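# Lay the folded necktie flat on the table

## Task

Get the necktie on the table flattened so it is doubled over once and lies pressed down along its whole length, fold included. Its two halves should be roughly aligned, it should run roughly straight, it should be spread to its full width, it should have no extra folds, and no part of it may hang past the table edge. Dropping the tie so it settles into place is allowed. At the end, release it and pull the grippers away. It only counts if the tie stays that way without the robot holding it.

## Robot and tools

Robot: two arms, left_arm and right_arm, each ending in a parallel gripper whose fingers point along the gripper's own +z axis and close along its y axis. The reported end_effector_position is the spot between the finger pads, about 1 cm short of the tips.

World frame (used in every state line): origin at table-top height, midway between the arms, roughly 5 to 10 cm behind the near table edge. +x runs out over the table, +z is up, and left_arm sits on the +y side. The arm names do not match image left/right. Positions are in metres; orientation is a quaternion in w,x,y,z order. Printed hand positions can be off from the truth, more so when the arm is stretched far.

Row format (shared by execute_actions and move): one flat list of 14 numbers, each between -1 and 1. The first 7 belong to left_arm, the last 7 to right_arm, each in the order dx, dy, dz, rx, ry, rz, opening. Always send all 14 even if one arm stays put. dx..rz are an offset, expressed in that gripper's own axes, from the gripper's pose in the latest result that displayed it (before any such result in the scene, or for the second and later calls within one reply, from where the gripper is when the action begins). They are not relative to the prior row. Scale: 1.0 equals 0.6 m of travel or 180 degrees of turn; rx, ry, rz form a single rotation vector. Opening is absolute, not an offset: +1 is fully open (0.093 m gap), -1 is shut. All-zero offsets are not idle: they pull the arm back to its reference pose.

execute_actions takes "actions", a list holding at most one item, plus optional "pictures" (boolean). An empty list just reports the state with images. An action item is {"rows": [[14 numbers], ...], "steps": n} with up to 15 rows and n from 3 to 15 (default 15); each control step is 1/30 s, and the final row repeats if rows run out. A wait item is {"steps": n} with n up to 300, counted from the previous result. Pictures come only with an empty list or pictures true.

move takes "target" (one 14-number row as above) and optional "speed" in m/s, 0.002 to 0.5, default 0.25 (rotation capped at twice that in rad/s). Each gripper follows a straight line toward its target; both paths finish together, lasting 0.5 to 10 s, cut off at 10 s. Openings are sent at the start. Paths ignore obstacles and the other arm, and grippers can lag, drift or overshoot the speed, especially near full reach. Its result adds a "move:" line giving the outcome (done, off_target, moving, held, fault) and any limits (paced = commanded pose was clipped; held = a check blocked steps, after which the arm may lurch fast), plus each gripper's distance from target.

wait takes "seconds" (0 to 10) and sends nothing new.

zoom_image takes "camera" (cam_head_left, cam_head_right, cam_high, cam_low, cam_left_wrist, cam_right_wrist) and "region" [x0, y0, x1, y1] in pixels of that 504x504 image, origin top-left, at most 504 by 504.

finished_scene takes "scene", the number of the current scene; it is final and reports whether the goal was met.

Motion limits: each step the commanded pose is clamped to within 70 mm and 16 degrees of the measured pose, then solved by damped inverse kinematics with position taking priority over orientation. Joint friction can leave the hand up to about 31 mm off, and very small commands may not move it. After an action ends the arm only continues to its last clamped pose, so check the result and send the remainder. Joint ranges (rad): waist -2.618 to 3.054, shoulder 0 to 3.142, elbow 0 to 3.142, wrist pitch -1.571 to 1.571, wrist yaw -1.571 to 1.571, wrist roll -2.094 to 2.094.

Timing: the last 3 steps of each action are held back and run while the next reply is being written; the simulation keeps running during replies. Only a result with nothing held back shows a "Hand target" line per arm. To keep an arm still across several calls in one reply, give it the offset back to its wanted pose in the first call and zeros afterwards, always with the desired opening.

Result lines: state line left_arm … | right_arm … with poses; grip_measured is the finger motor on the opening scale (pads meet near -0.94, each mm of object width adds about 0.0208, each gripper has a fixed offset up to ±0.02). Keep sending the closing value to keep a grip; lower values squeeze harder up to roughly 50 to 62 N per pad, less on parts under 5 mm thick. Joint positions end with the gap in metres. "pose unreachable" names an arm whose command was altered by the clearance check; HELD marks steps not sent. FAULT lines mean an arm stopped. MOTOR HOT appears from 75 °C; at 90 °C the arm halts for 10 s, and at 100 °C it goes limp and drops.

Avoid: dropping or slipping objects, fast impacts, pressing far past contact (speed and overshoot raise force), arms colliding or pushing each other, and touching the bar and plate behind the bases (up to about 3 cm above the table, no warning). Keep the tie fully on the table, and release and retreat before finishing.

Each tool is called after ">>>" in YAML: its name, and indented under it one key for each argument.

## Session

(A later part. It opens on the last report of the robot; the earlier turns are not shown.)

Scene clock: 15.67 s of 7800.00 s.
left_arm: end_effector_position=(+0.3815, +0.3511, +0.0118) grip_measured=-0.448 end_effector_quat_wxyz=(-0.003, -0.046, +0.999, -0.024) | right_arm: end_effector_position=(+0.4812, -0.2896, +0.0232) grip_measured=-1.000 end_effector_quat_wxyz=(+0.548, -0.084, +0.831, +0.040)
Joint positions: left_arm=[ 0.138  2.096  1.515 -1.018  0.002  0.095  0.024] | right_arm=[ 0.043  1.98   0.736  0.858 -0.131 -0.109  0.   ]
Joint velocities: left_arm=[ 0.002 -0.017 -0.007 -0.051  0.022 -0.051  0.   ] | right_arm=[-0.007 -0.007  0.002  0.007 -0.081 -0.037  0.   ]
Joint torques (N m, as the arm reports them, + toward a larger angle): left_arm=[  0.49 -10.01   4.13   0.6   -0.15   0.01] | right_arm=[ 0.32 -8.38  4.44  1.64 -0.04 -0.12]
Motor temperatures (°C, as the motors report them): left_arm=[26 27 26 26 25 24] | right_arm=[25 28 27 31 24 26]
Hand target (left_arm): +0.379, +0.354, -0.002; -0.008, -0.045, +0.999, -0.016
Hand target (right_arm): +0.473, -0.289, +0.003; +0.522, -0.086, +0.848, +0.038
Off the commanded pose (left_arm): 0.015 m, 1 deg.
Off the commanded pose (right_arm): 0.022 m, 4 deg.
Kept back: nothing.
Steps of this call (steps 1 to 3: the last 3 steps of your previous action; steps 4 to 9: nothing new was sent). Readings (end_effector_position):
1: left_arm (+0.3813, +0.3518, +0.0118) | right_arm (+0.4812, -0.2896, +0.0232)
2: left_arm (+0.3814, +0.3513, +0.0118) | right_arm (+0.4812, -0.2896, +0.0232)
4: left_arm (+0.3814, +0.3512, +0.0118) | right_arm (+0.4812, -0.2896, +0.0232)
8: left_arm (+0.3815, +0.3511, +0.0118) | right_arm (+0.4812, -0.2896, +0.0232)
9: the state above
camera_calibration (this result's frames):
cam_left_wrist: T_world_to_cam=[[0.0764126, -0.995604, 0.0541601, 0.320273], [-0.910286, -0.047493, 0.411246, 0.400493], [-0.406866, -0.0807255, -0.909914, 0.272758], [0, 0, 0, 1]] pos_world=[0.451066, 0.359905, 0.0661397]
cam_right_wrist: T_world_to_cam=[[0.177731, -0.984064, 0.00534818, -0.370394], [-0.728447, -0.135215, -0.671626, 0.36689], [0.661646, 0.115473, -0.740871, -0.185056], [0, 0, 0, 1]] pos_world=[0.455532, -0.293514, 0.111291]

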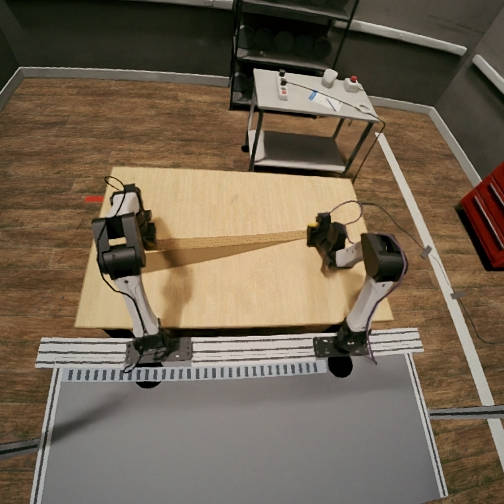

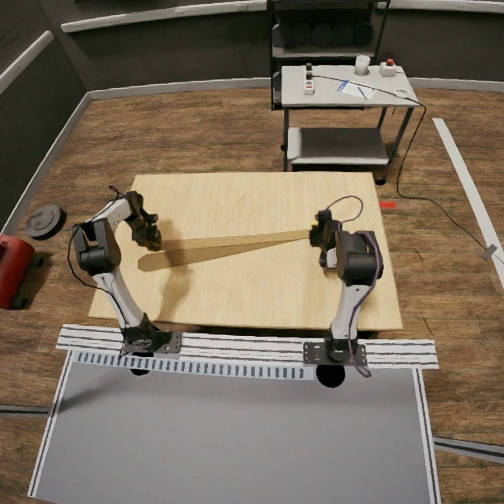

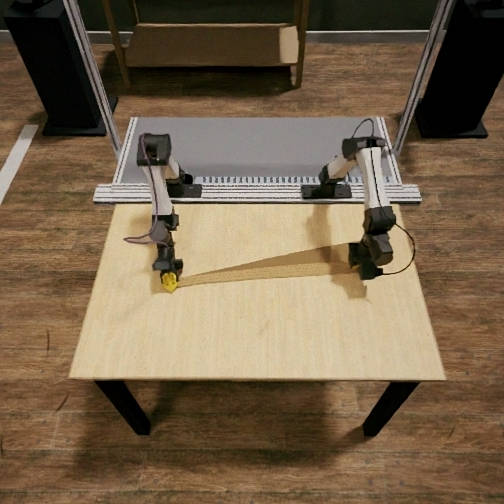

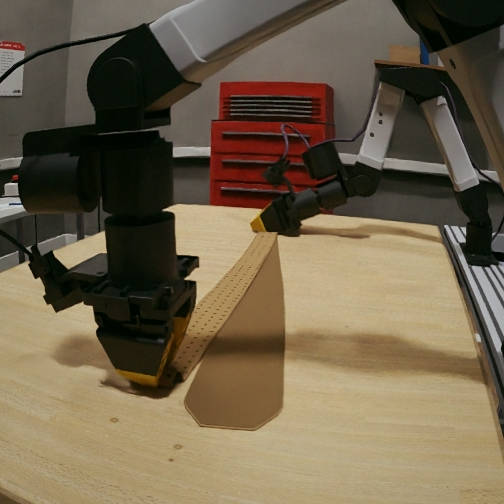

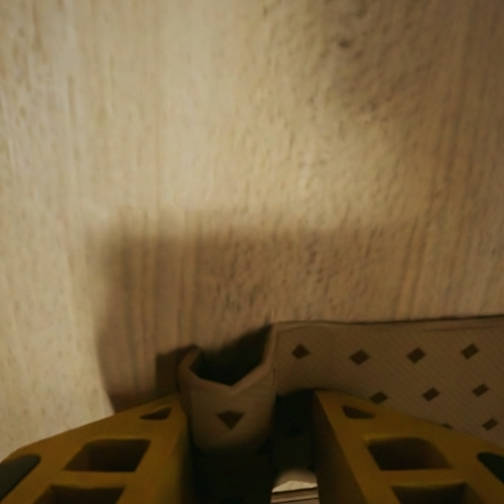

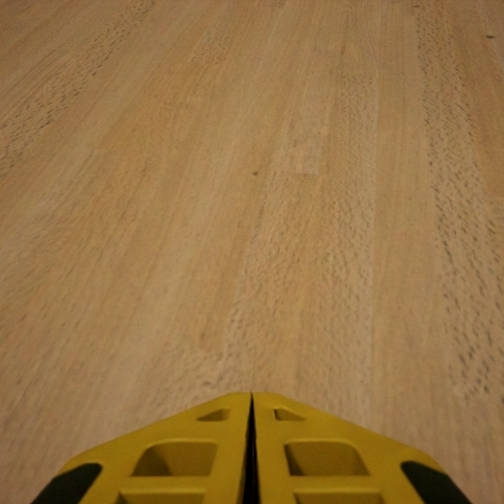

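>>> execute_actions:
  actions:
    - {"rows": [[0,-0.002,0.022,0,0,0,-0.5, 0.0367,0.003,0.0033,0,0.02,0,-1],[0,-0.004,0.022,0,0,0,-0.54, 0.0367,0.003,0.0033,0,0.02,0,-1],[0,-0.006,0.022,0,0,0,-0.58, 0.0367,0.003,0.0033,0,0.02,0,-1],[0,-0.008,0.022,0,0,0,-0.62, 0.0367,0.003,0.0033,0,0.02,0,-1],[0,-0.010,0.022,0,0,0,-0.66, 0.0367,0.003,0.0033,0,0.02,0,-1],[0,-0.012,0.022,0,0,0,-0.70, 0.0367,0.003,0.0033,0,0.02,0,-1],[0,-0.014,0.022,0,0,0,-0.74, 0.0367,0.003,0.0033,0,0.02,0,-1],[0,-0.016,0.022,0,0,0,-0.78, 0.0367,0.003,0.0033,0,0.02,0,-1],[0,-0.018,0.022,0,0,0,-0.82, 0.0367,0.003,0.0033,0,0.02,0,-1],[0,-0.018,0.022,0,0,0,-0.85, 0.0367,0.003,0.0033,0,0.02,0,-1],[0,-0.018,0.022,0,0,0,-0.87, 0.0367,0.003,0.0033,0,0.02,0,-1]], "steps": 15}
  pictures: true

Scene clock: 16.33 s of 7800.00 s.
left_arm: end_effector_position=(+0.3822, +0.3454, +0.0121) grip_measured=-0.858 end_effector_quat_wxyz=(-0.002, -0.049, +0.998, -0.031) | right_arm: end_effector_position=(+0.4812, -0.2896, +0.0233) grip_measured=-1.000 end_effector_quat_wxyz=(+0.549, -0.084, +0.831, +0.040)
Joint positions: left_arm=[ 0.129  2.094  1.512 -1.017  0.016  0.081  0.004] | right_arm=[ 0.043  1.98   0.736  0.858 -0.131 -0.109  0.   ]
Joint velocities: left_arm=[ 0.002 -0.007  0.007  0.022 -0.081 -0.037 -0.004] | right_arm=[ 0.002 -0.017 -0.002 -0.022  0.037  0.022  0.   ]
Joint torques (N m, as the arm reports them, + toward a larger angle): left_arm=[ -0.97 -10.3    4.07   0.65  -0.09  -0.12] | right_arm=[ 0.32 -8.35  4.44  1.65 -0.03 -0.12]
Motor temperatures (°C, as the motors report them): left_arm=[26 27 26 26 25 24] | right_arm=[25 28 27 31 24 26]
Steps of this call (steps 1 to 8: nothing new was sent; steps 9 to 20: the first 12 steps of this action). Readings (end_effector_position):
9: left_arm (+0.3817, +0.3505, +0.0118) | right_arm (+0.4812, -0.2896, +0.0233)
10: left_arm (+0.3816, +0.3497, +0.0117) | right_arm (+0.4812, -0.2896, +0.0233)
12: left_arm (+0.3817, +0.3483, +0.0115) | right_arm (+0.4812, -0.2896, +0.0233)
16: left_arm (+0.3821, +0.3450, +0.0115) | right_arm (+0.4812, -0.2896, +0.0233)
20: the state above
camera_calibration (this result's frames):
cam_left_wrist: T_world_to_cam=[[0.0821146, -0.994313, 0.0678172, 0.311743], [-0.91119, -0.0473366, 0.409257, 0.401057], [-0.403719, -0.0954003, -0.909895, 0.276767], [0, 0, 0, 1]] pos_world=[0.451577, 0.355358, 0.0665522]
cam_right_wrist: T_world_to_cam=[[0.177721, -0.984066, 0.00540793, -0.370399], [-0.728192, -0.135203, -0.671905, 0.36686], [0.66193, 0.115473, -0.740618, -0.18516], [0, 0, 0, 1]] pos_world=[0.455536, -0.293516, 0.111365]

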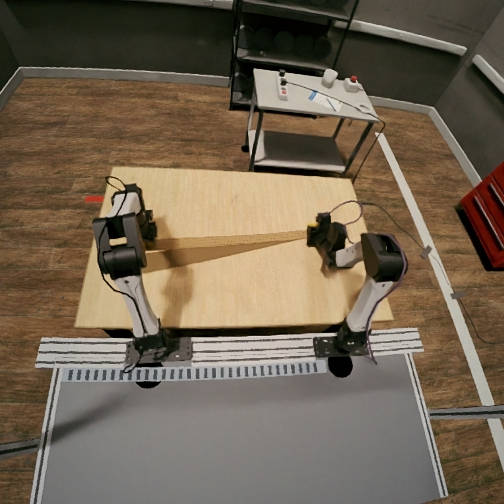

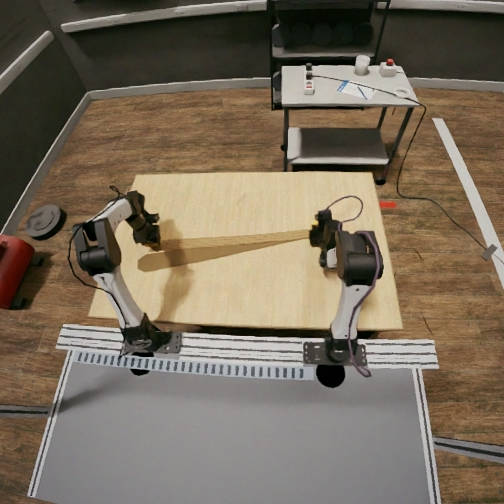

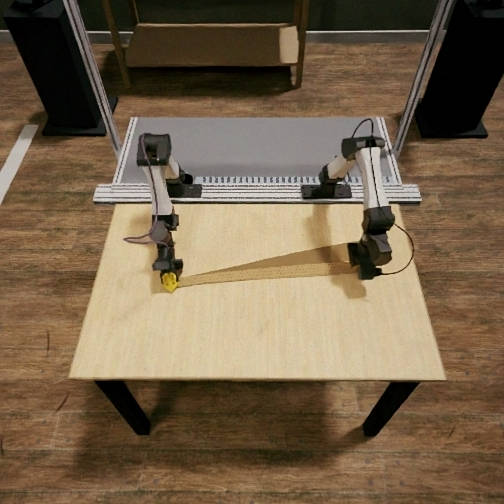

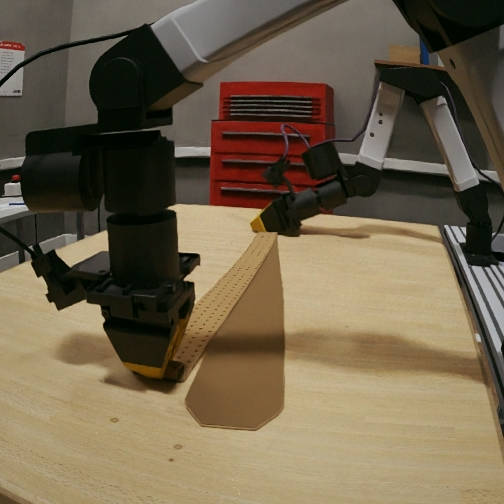

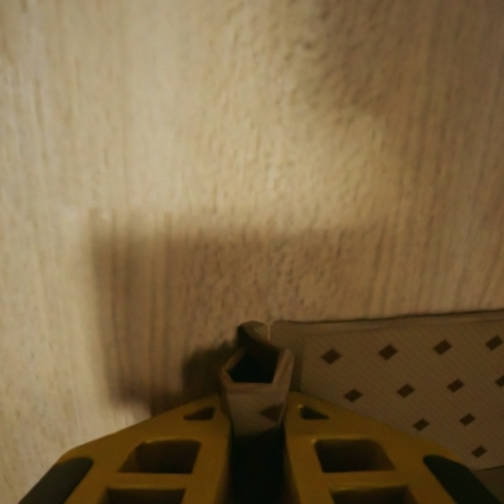

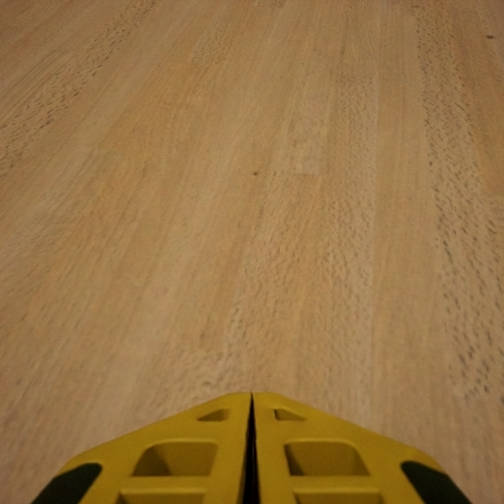

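>>> move:
  target: [0.1063,-0.0207,-0.1115,-0.008,0,-0.039,-0.88, 0.0367,0.003,0.0033,0,0.02,0,-1]
  speed: 0.08

Scene clock: 18.20 s of 7800.00 s.
left_arm: end_effector_position=(+0.3263, +0.3361, +0.0799) grip_measured=-0.877 end_effector_quat_wxyz=(+0.004, -0.113, +0.993, -0.025) | right_arm: end_effector_position=(+0.4815, -0.2896, +0.0239) grip_measured=-1.000 end_effector_quat_wxyz=(+0.550, -0.084, +0.830, +0.040)
Joint positions: left_arm=[ 0.117  1.807  1.392 -1.168  0.006 -0.059  0.003] | right_arm=[ 0.043  1.98   0.736  0.861 -0.131 -0.109  0.   ]
Joint velocities: left_arm=[ 0.002 -0.007  0.007 -0.051  0.037  0.007 -0.   ] | right_arm=[ 0.002 -0.002 -0.012  0.022  0.037 -0.007  0.   ]
Joint torques (N m, as the arm reports them, + toward a larger angle): left_arm=[-0.7  -9.94  6.02  0.14 -0.11 -0.13] | right_arm=[ 0.3  -8.38  4.43  1.63 -0.04 -0.12]
Motor temperatures (°C, as the motors report them): left_arm=[26 28 26 26 25 24] | right_arm=[25 28 27 31 24 26]
Hand target (left_arm): +0.320, +0.333, +0.080; -0.004, -0.110, +0.994, -0.018
Hand target (right_arm): +0.473, -0.289, +0.003; +0.522, -0.086, +0.848, +0.038
Off your previous action's commanded pose (left_arm): 0.014 m, 1 deg at its last step (step 3 of this call).
Off your previous action's commanded pose (right_arm): 0.022 m, 4 deg at its last step (step 3 of this call).
Off the commanded pose (left_arm): 0.008 m, 1 deg.
Off the commanded pose (right_arm): 0.023 m, 4 deg.
Kept back: nothing.
move: off_target (right_arm)
camera_calibration (this result's frames):
cam_left_wrist: T_world_to_cam=[[0.207897, -0.976481, 0.0571276, 0.256331], [-0.900164, -0.168142, 0.401787, 0.359579], [-0.382732, -0.134954, -0.913949, 0.321738], [0, 0, 0, 1]] pos_world=[0.393529, 0.354183, 0.134934]
cam_right_wrist: T_world_to_cam=[[0.177646, -0.984077, 0.00582611, -0.370433], [-0.726405, -0.13512, -0.673854, 0.366653], [0.663911, 0.115475, -0.738842, -0.185889], [0, 0, 0, 1]] pos_world=[0.455558, -0.293527, 0.111886]

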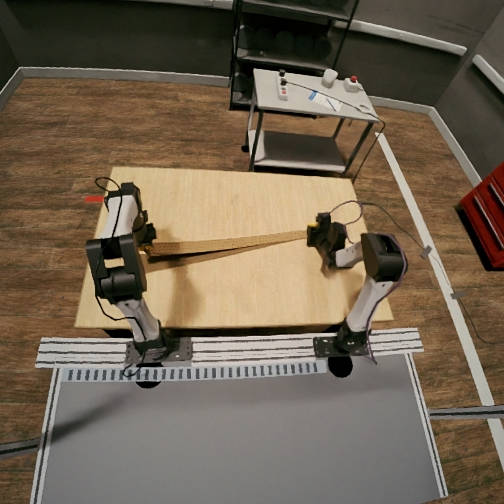

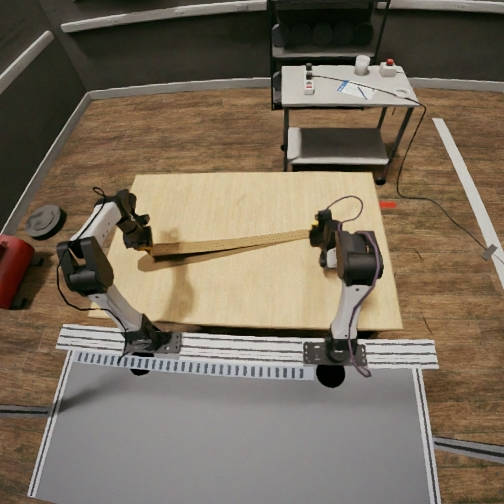

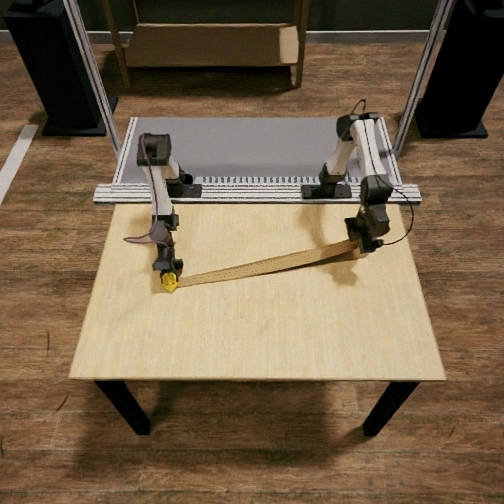

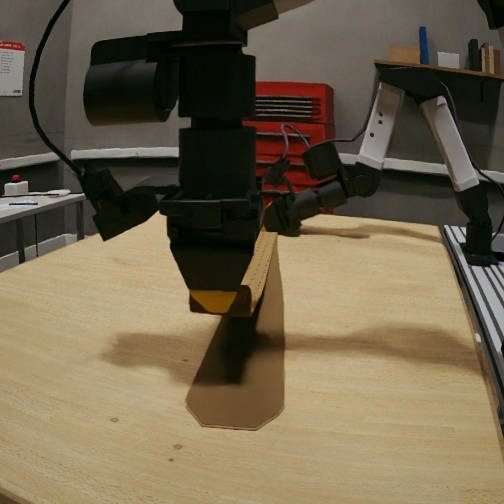

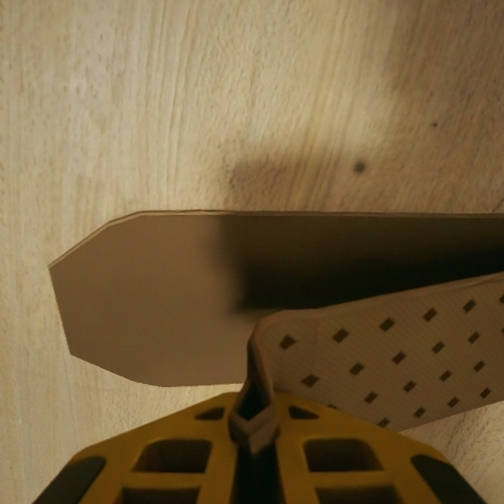

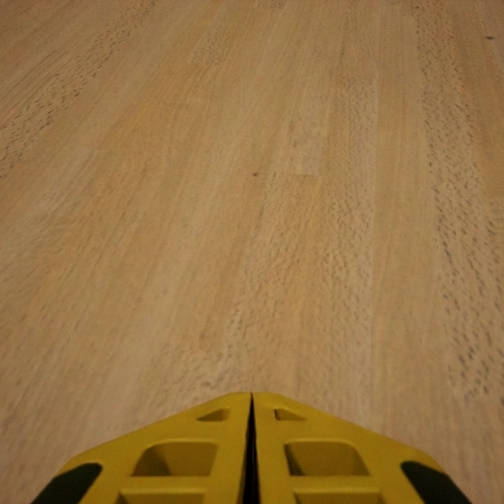

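>>> zoom_image:
  camera: "cam_low"
  region: [160, 220, 310, 350]

>>> zoom_image:
  camera: "cam_left_wrist"
  region: [160, 280, 400, 504]

>>> zoom_image:
  camera: "cam_high"
  region: [150, 210, 390, 310]

Region (160, 220, 310, 350) of cam_low's 504x504 image, scaled by 3.360, with more detail than that image has; it fills the top 437 rows of this view, and the rest is white.

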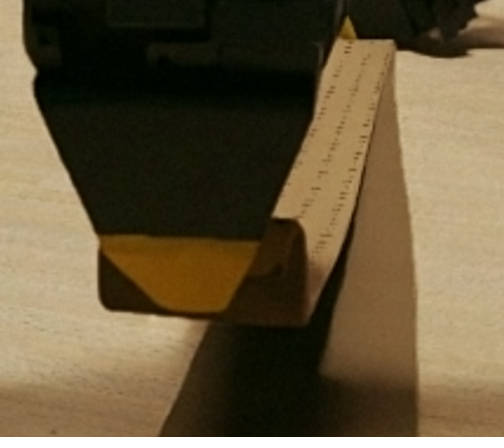

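Region (160, 280, 400, 504) of cam_left_wrist's 504x504 image, scaled by 2.100, with more detail than that image has; it fills the top 470 rows of this view, and the rest is white.

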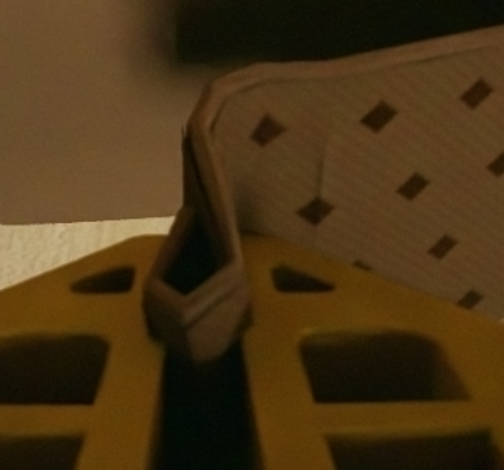

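Region (150, 210, 390, 310) of cam_high's 504x504 image, scaled by 2.100, with more detail than that image has; it fills the top 210 rows of this view, and the rest is white.

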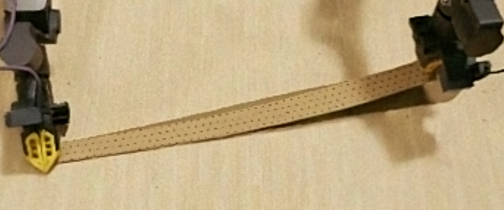

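>>> move:
  target: [0.0278,0.027,0.0735,-0.022,0,0,-0.88, 0.0377,0.003,0.0033,0,0.021,0,-1]
  speed: 0.06

Scene clock: 20.50 s of 7800.00 s.
left_arm: end_effector_position=(+0.3059, +0.3390, +0.0328) grip_measured=-0.877 end_effector_quat_wxyz=(-0.013, -0.112, +0.994, -0.001) | right_arm: end_effector_position=(+0.4815, -0.2896, +0.0239) grip_measured=-1.000 end_effector_quat_wxyz=(+0.550, -0.084, +0.830, +0.040)
Joint positions: left_arm=[ 0.117  1.807  1.2   -1.006 -0.044 -0.058  0.003] | right_arm=[ 0.043  1.98   0.736  0.861 -0.131 -0.109  0.   ]
Joint velocities: left_arm=[ 0.007 -0.012  0.007 -0.051  0.007  0.037 -0.001] | right_arm=[-0.002  0.012 -0.002 -0.051 -0.037  0.066  0.   ]
Joint torques (N m, as the arm reports them, + toward a larger angle): left_arm=[  0.91 -10.29   5.81   0.38  -0.21   0.04] | right_arm=[ 0.33 -8.4   4.48  1.62 -0.03 -0.12]
Motor temperatures (°C, as the motors report them): left_arm=[26 28 26 26 25 24] | right_arm=[25 29 27 31 24 26]
Hand target (left_arm): +0.307, +0.345, +0.035; +0.000, -0.113, +0.994, +0.009
Hand target (right_arm): +0.473, -0.289, +0.003; +0.522, -0.086, +0.848, +0.037
Off the commanded pose (left_arm): 0.007 m, 2 deg.
Off the commanded pose (right_arm): 0.023 m, 4 deg.
Kept back: nothing.
move: off_target (right_arm)
camera_calibration (this result's frames):
cam_left_wrist: T_world_to_cam=[[0.206923, -0.978337, 0.00632949, 0.268678], [-0.884501, -0.184304, 0.42859, 0.360412], [-0.418139, -0.0942837, -0.903477, 0.268001], [0, 0, 0, 1]] pos_world=[0.37525, 0.354551, 0.0859635]
cam_right_wrist: T_world_to_cam=[[0.177646, -0.984077, 0.00582611, -0.370433], [-0.726405, -0.13512, -0.673854, 0.366653], [0.663911, 0.115475, -0.738842, -0.185889], [0, 0, 0, 1]] pos_world=[0.455558, -0.293527, 0.111886]

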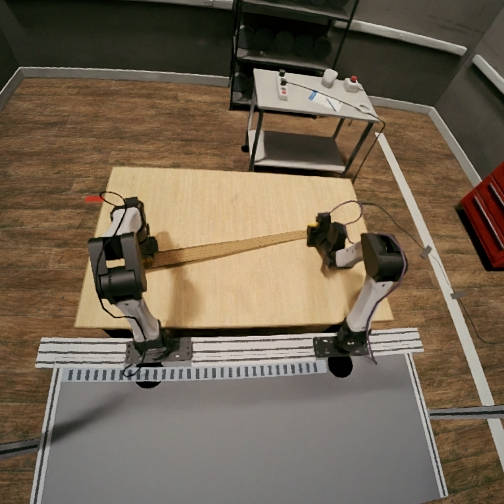

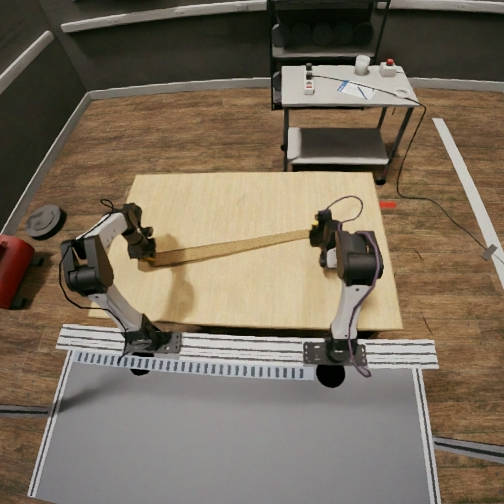

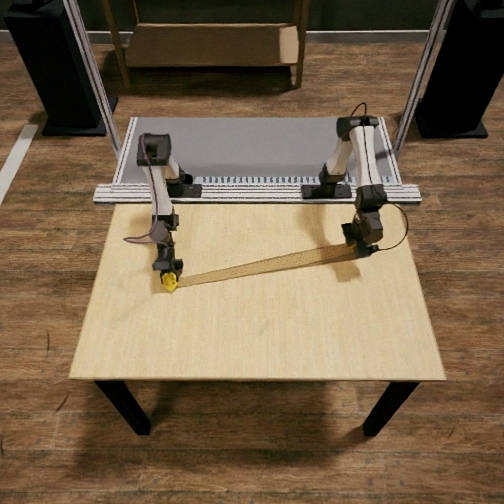

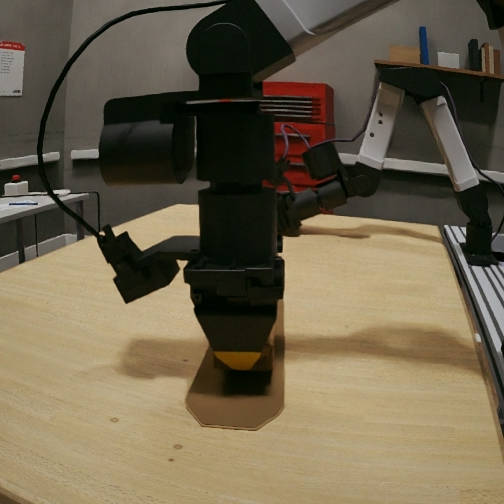

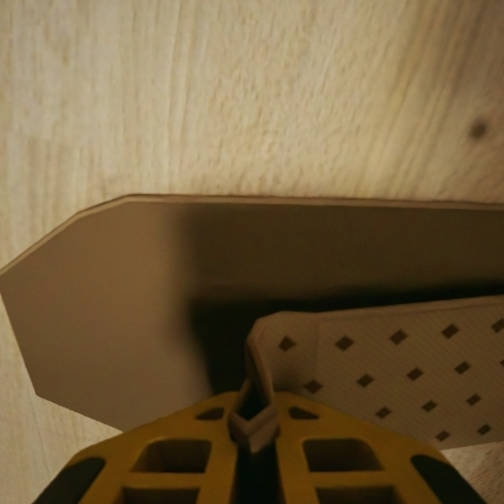

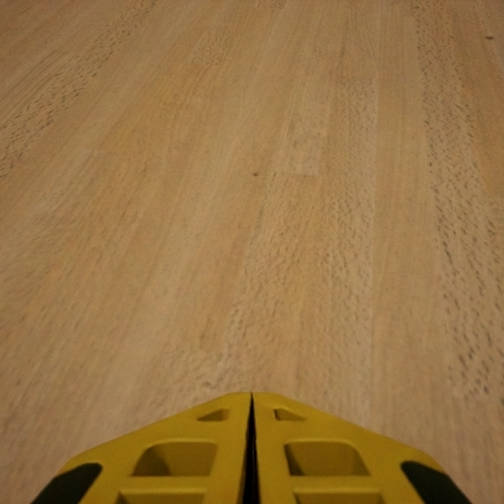

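>>> zoom_image:
  camera: "cam_head_right"
  region: [125, 215, 335, 285]

>>> zoom_image:
  camera: "cam_high"
  region: [150, 220, 390, 310]

Region (125, 215, 335, 285) of cam_head_right's 504x504 image, scaled by 2.400, with more detail than that image has.

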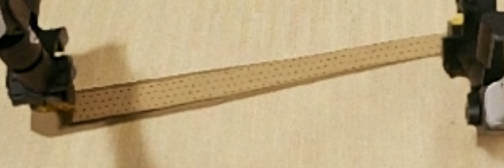

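Region (150, 220, 390, 310) of cam_high's 504x504 image, scaled by 2.100, with more detail than that image has; it fills the top 189 rows of this view, and the rest is white.

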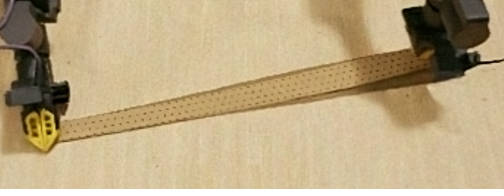

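>>> move:
  target: [-0.0145,0.009,0.0363,-0.006,0,0,-0.88, 0.0377,0.003,0.0033,0,0.021,0,-1]
  speed: 0.04

Scene clock: 21.87 s of 7800.00 s.
left_arm: end_effector_position=(+0.3149, +0.3402, +0.0189) grip_measured=-0.877 end_effector_quat_wxyz=(-0.010, -0.111, +0.994, -0.000) | right_arm: end_effector_position=(+0.4815, -0.2896, +0.0239) grip_measured=-1.000 end_effector_quat_wxyz=(+0.550, -0.084, +0.830, +0.040)
Joint positions: left_arm=[ 0.117  1.854  1.2   -0.954 -0.046 -0.057  0.003] | right_arm=[ 0.043  1.98   0.736  0.861 -0.131 -0.109  0.   ]
Joint velocities: left_arm=[ 0.002 -0.007 -0.007 -0.037 -0.022  0.007 -0.001] | right_arm=[-0.002  0.012  0.002  0.037  0.051 -0.007  0.   ]
Joint torques (N m, as the arm reports them, + toward a larger angle): left_arm=[ 0.98 -7.9   5.3   0.39 -0.2   0.02] | right_arm=[ 0.3  -8.39  4.46  1.62 -0.03 -0.12]
Motor temperatures (°C, as the motors report them): left_arm=[26 28 26 26 25 24] | right_arm=[25 29 27 31 24 26]
Hand target (left_arm): +0.312, +0.346, +0.011; -0.014, -0.112, +0.994, +0.008
Hand target (right_arm): +0.473, -0.289, +0.003; +0.522, -0.086, +0.848, +0.037
Off the commanded pose (left_arm): 0.010 m, 1 deg.
Off the commanded pose (right_arm): 0.023 m, 4 deg.
Kept back: nothing.
move: off_target (right_arm)
camera_calibration (this result's frames):
cam_left_wrist: T_world_to_cam=[[0.20561, -0.978623, 0.00468825, 0.268639], [-0.887012, -0.184334, 0.423356, 0.375416], [-0.413442, -0.0912047, -0.905951, 0.256831], [0, 0, 0, 1]] pos_world=[0.383948, 0.355522, 0.0724823]
cam_right_wrist: T_world_to_cam=[[0.177646, -0.984077, 0.00582611, -0.370433], [-0.726405, -0.13512, -0.673854, 0.366653], [0.663911, 0.115475, -0.738842, -0.185889], [0, 0, 0, 1]] pos_world=[0.455558, -0.293527, 0.111886]

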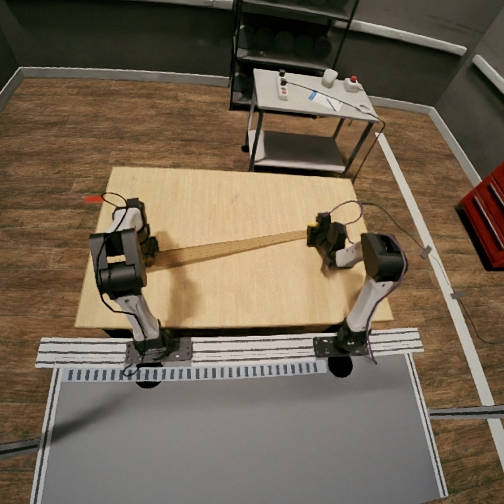

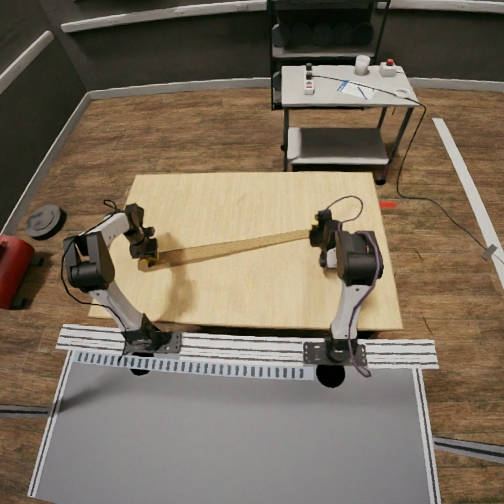

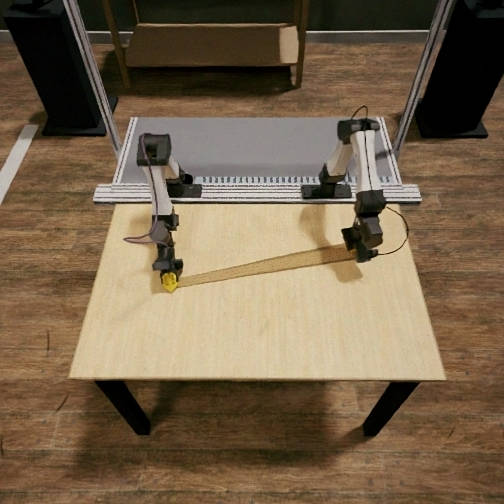

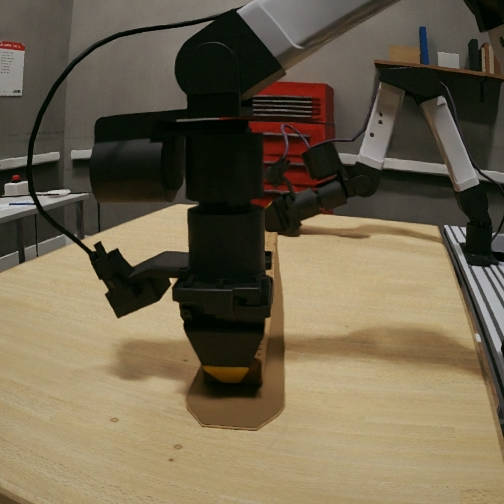

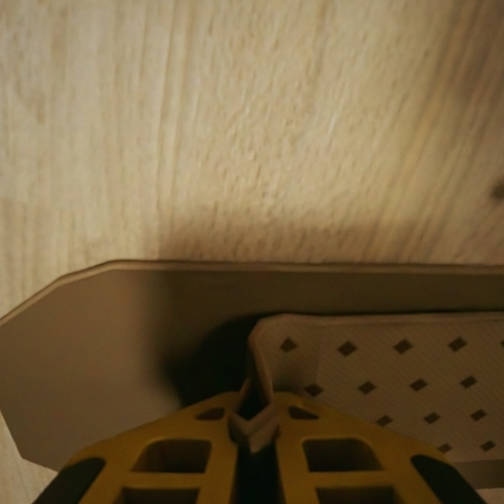

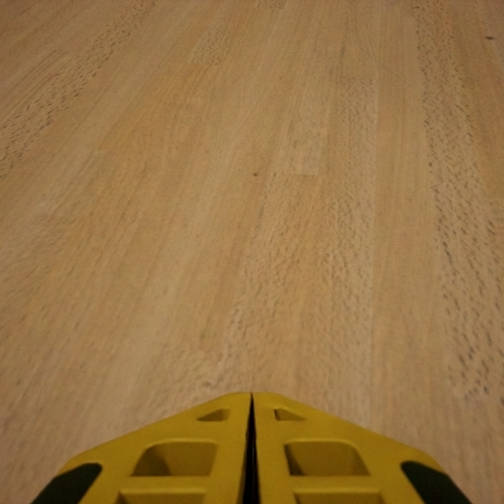

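>>> execute_actions:
  actions:
    - {"rows": [[0,0.010,0.008,0,0,0,-0.82, 0.0377,0.003,0.0033,0,0.021,0,-1],[0,0.012,0.008,0,0,0,-0.78, 0.0377,0.003,0.0033,0,0.021,0,-1],[0,0.013,0.008,0,0,0,-0.75, 0.0377,0.003,0.0033,0,0.021,0,-1],[0,0.015,0.008,0,0,0,-0.72, 0.0377,0.003,0.0033,0,0.021,0,-1],[0,0.016,0.008,0,0,0,-0.69, 0.0377,0.003,0.0033,0,0.021,0,-1],[0,0.017,0.008,0,0,0,-0.66, 0.0377,0.003,0.0033,0,0.021,0,-1],[0,0.018,0.008,0,0,0,-0.63, 0.0377,0.003,0.0033,0,0.021,0,-1],[0,0.019,0.008,0,0,0,-0.60, 0.0377,0.003,0.0033,0,0.021,0,-1],[0,0.020,0.008,0,0,0,-0.57, 0.0377,0.003,0.0033,0,0.021,0,-1],[0,0.021,0.008,0,0,0,-0.55, 0.0377,0.003,0.0033,0,0.021,0,-1]], "steps": 15}
  pictures: true

Scene clock: 22.57 s of 7800.00 s.
left_arm: end_effector_position=(+0.3130, +0.3502, +0.0185) grip_measured=-0.552 end_effector_quat_wxyz=(-0.010, -0.115, +0.993, -0.001) | right_arm: end_effector_position=(+0.4815, -0.2896, +0.0239) grip_measured=-1.000 end_effector_quat_wxyz=(+0.550, -0.084, +0.830, +0.040)
Joint positions: left_arm=[ 0.15   1.854  1.2   -0.953 -0.044 -0.031  0.019] | right_arm=[ 0.043  1.98   0.736  0.861 -0.131 -0.109  0.   ]
Joint velocities: left_arm=[ 0.032 -0.017 -0.012 -0.037  0.007  0.022  0.002] | right_arm=[0.017 0.027 0.007 0.007 0.037 0.037 0.   ]
Joint torques (N m, as the arm reports them, + toward a larger angle): left_arm=[ 0.67 -8.63  5.73  0.36 -0.05  0.02] | right_arm=[ 0.31 -8.4   4.47  1.62 -0.03 -0.12]
Motor temperatures (°C, as the motors report them): left_arm=[26 28 26 26 25 24] | right_arm=[25 29 27 32 24 26]
Steps of this call (steps 1 to 9: nothing new was sent; steps 10 to 21: the first 12 steps of this action). Readings (end_effector_position):
10: left_arm (+0.3151, +0.3404, +0.0189) | right_arm (+0.4815, -0.2896, +0.0239)
11: left_arm (+0.3150, +0.3410, +0.0189) | right_arm (+0.4815, -0.2896, +0.0239)
13: left_arm (+0.3145, +0.3433, +0.0188) | right_arm (+0.4815, -0.2896, +0.0239)
17: left_arm (+0.3136, +0.3477, +0.0186) | right_arm (+0.4815, -0.2896, +0.0239)
21: the state above
camera_calibration (this result's frames):
cam_left_wrist: T_world_to_cam=[[0.212744, -0.977081, 0.00726765, 0.275907], [-0.88571, -0.189698, 0.423712, 0.377299], [-0.412623, -0.0965793, -0.905768, 0.258176], [0, 0, 0, 1]] pos_world=[0.382009, 0.366091, 0.0719762]
cam_right_wrist: T_world_to_cam=[[0.177646, -0.984077, 0.00582611, -0.370433], [-0.726405, -0.13512, -0.673854, 0.366653], [0.663911, 0.115475, -0.738842, -0.185889], [0, 0, 0, 1]] pos_world=[0.455558, -0.293527, 0.111886]

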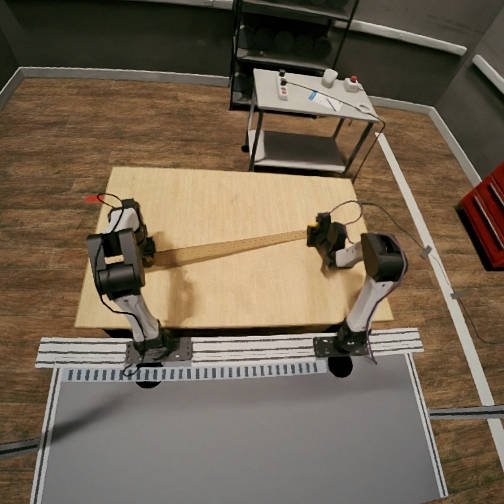

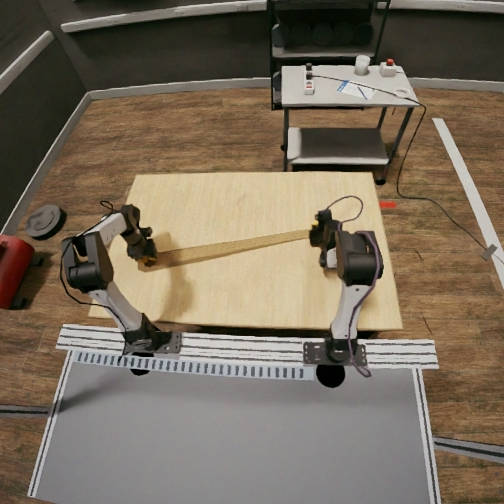

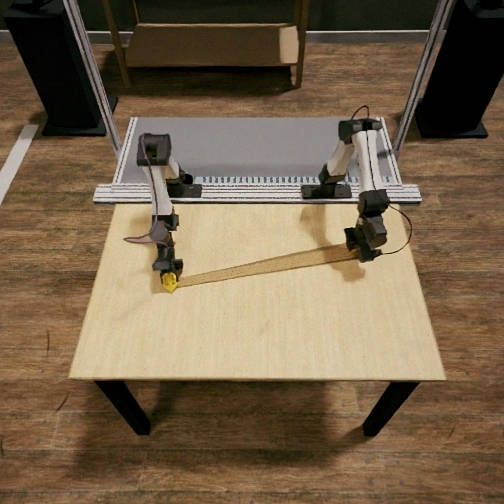

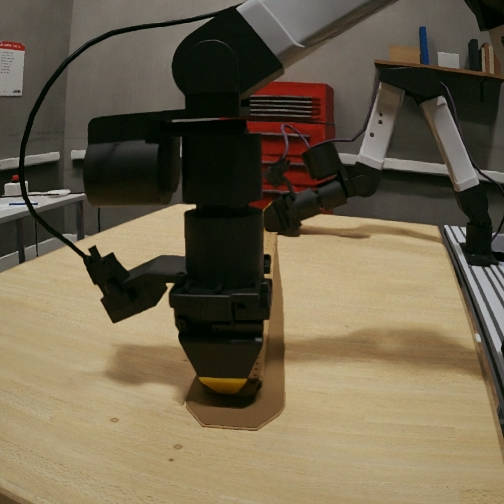

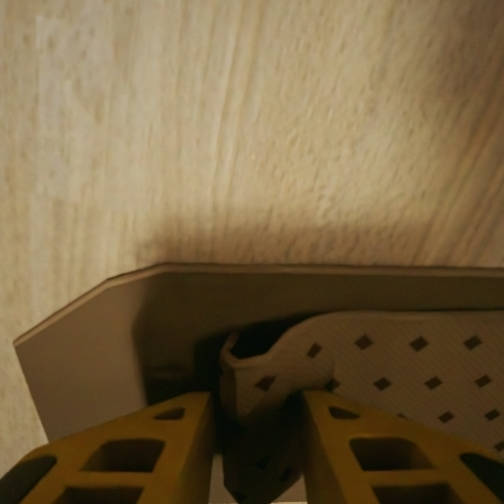

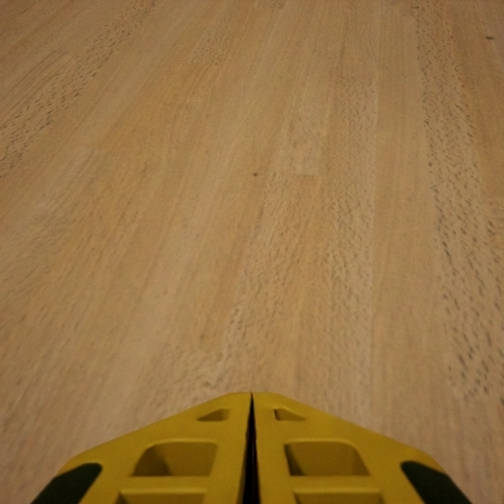

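>>> execute_actions:
  actions: []

>>> zoom_image:
  camera: "cam_left_wrist"
  region: [160, 290, 380, 504]

Scene clock: 22.67 s of 7800.00 s.
left_arm: end_effector_position=(+0.3130, +0.3503, +0.0185) grip_measured=-0.552 end_effector_quat_wxyz=(-0.010, -0.114, +0.993, -0.001) | right_arm: end_effector_position=(+0.4815, -0.2896, +0.0239) grip_measured=-1.000 end_effector_quat_wxyz=(+0.550, -0.084, +0.830, +0.040)
Joint positions: left_arm=[ 0.15   1.854  1.2   -0.953 -0.044 -0.028  0.019] | right_arm=[ 0.043  1.98   0.736  0.861 -0.131 -0.109  0.   ]
Joint velocities: left_arm=[-0.007 -0.012 -0.002 -0.066  0.022  0.022  0.   ] | right_arm=[ 0.007 -0.007  0.007  0.037 -0.022  0.037  0.   ]
Joint torques (N m, as the arm reports them, + toward a larger angle): left_arm=[ 0.72 -8.63  5.72  0.35 -0.05  0.02] | right_arm=[ 0.31 -8.42  4.48  1.62 -0.03 -0.12]
Motor temperatures (°C, as the motors report them): left_arm=[26 28 26 26 25 24] | right_arm=[25 29 27 32 24 26]
Hand target (left_arm): +0.312, +0.352, +0.014; -0.010, -0.111, +0.994, -0.000
Hand target (right_arm): +0.473, -0.289, +0.003; +0.522, -0.086, +0.848, +0.037
Off the commanded pose (left_arm): 0.005 m, 0 deg.
Off the commanded pose (right_arm): 0.023 m, 4 deg.
Kept back: nothing.
Steps of this call (steps 1 to 3: the last 3 steps of your previous action). Readings (end_effector_position):
1: left_arm (+0.3130, +0.3503, +0.0185) | right_arm (+0.4815, -0.2896, +0.0239)
2: left_arm (+0.3130, +0.3503, +0.0185) | right_arm (+0.4815, -0.2896, +0.0239)
3: the state above
camera_calibration (this result's frames):
cam_left_wrist: T_world_to_cam=[[0.210507, -0.977565, 0.00732684, 0.276896], [-0.886141, -0.187644, 0.423726, 0.376715], [-0.412845, -0.0956899, -0.905761, 0.257929], [0, 0, 0, 1]] pos_world=[0.382019, 0.366054, 0.0719696]
cam_right_wrist: T_world_to_cam=[[0.177646, -0.984077, 0.00582611, -0.370433], [-0.726405, -0.13512, -0.673854, 0.366653], [0.663911, 0.115475, -0.738842, -0.185889], [0, 0, 0, 1]] pos_world=[0.455558, -0.293527, 0.111886]

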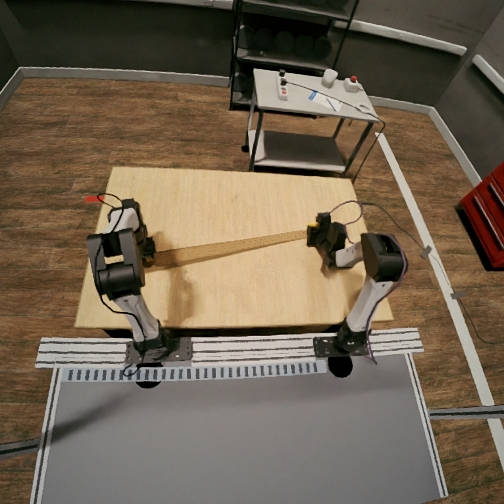

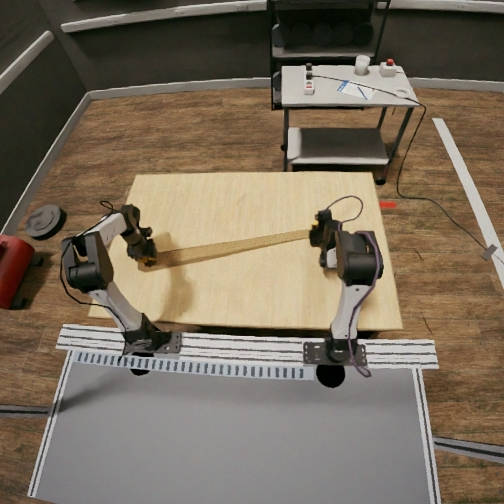

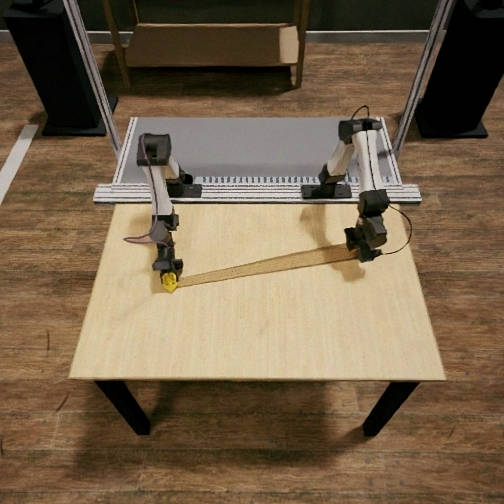

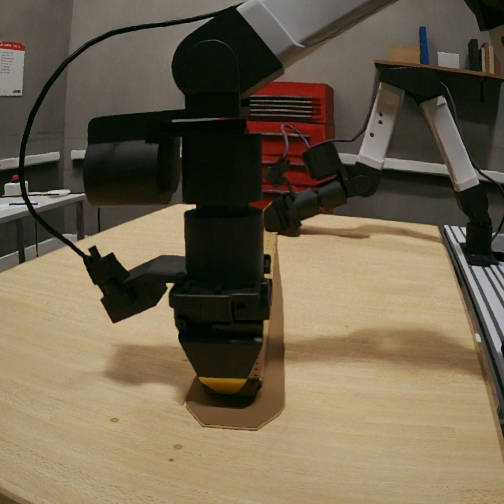

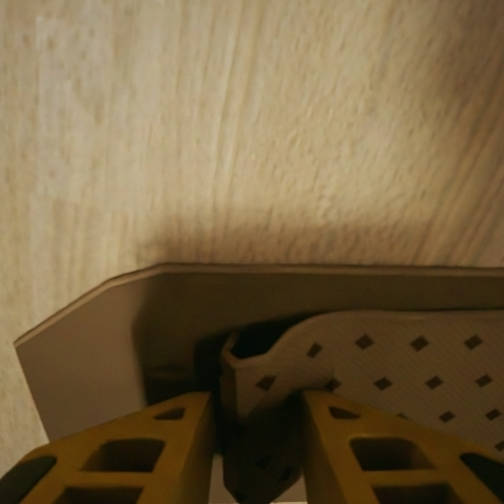

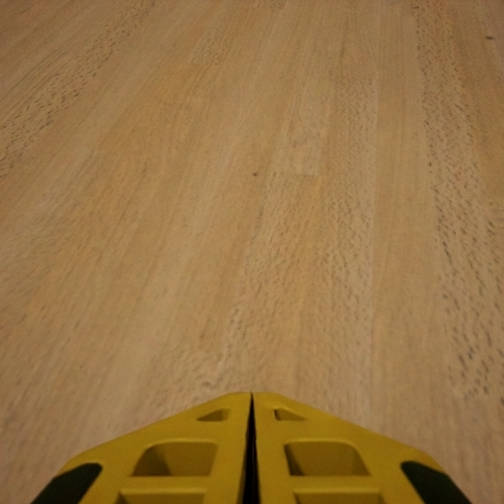

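Region (160, 290, 380, 504) of cam_left_wrist's 504x504 image, scaled by 2.291, with more detail than that image has; it fills the top 490 rows of this view, and the rest is white.

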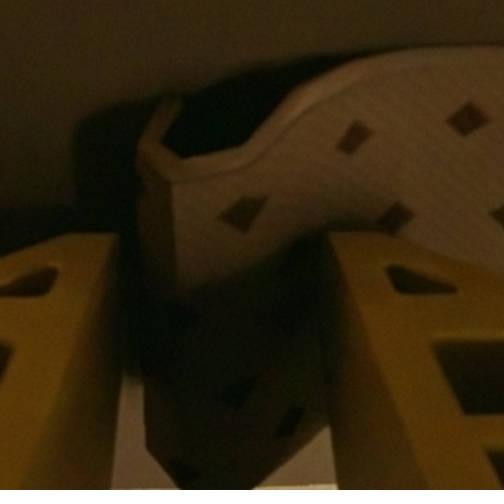

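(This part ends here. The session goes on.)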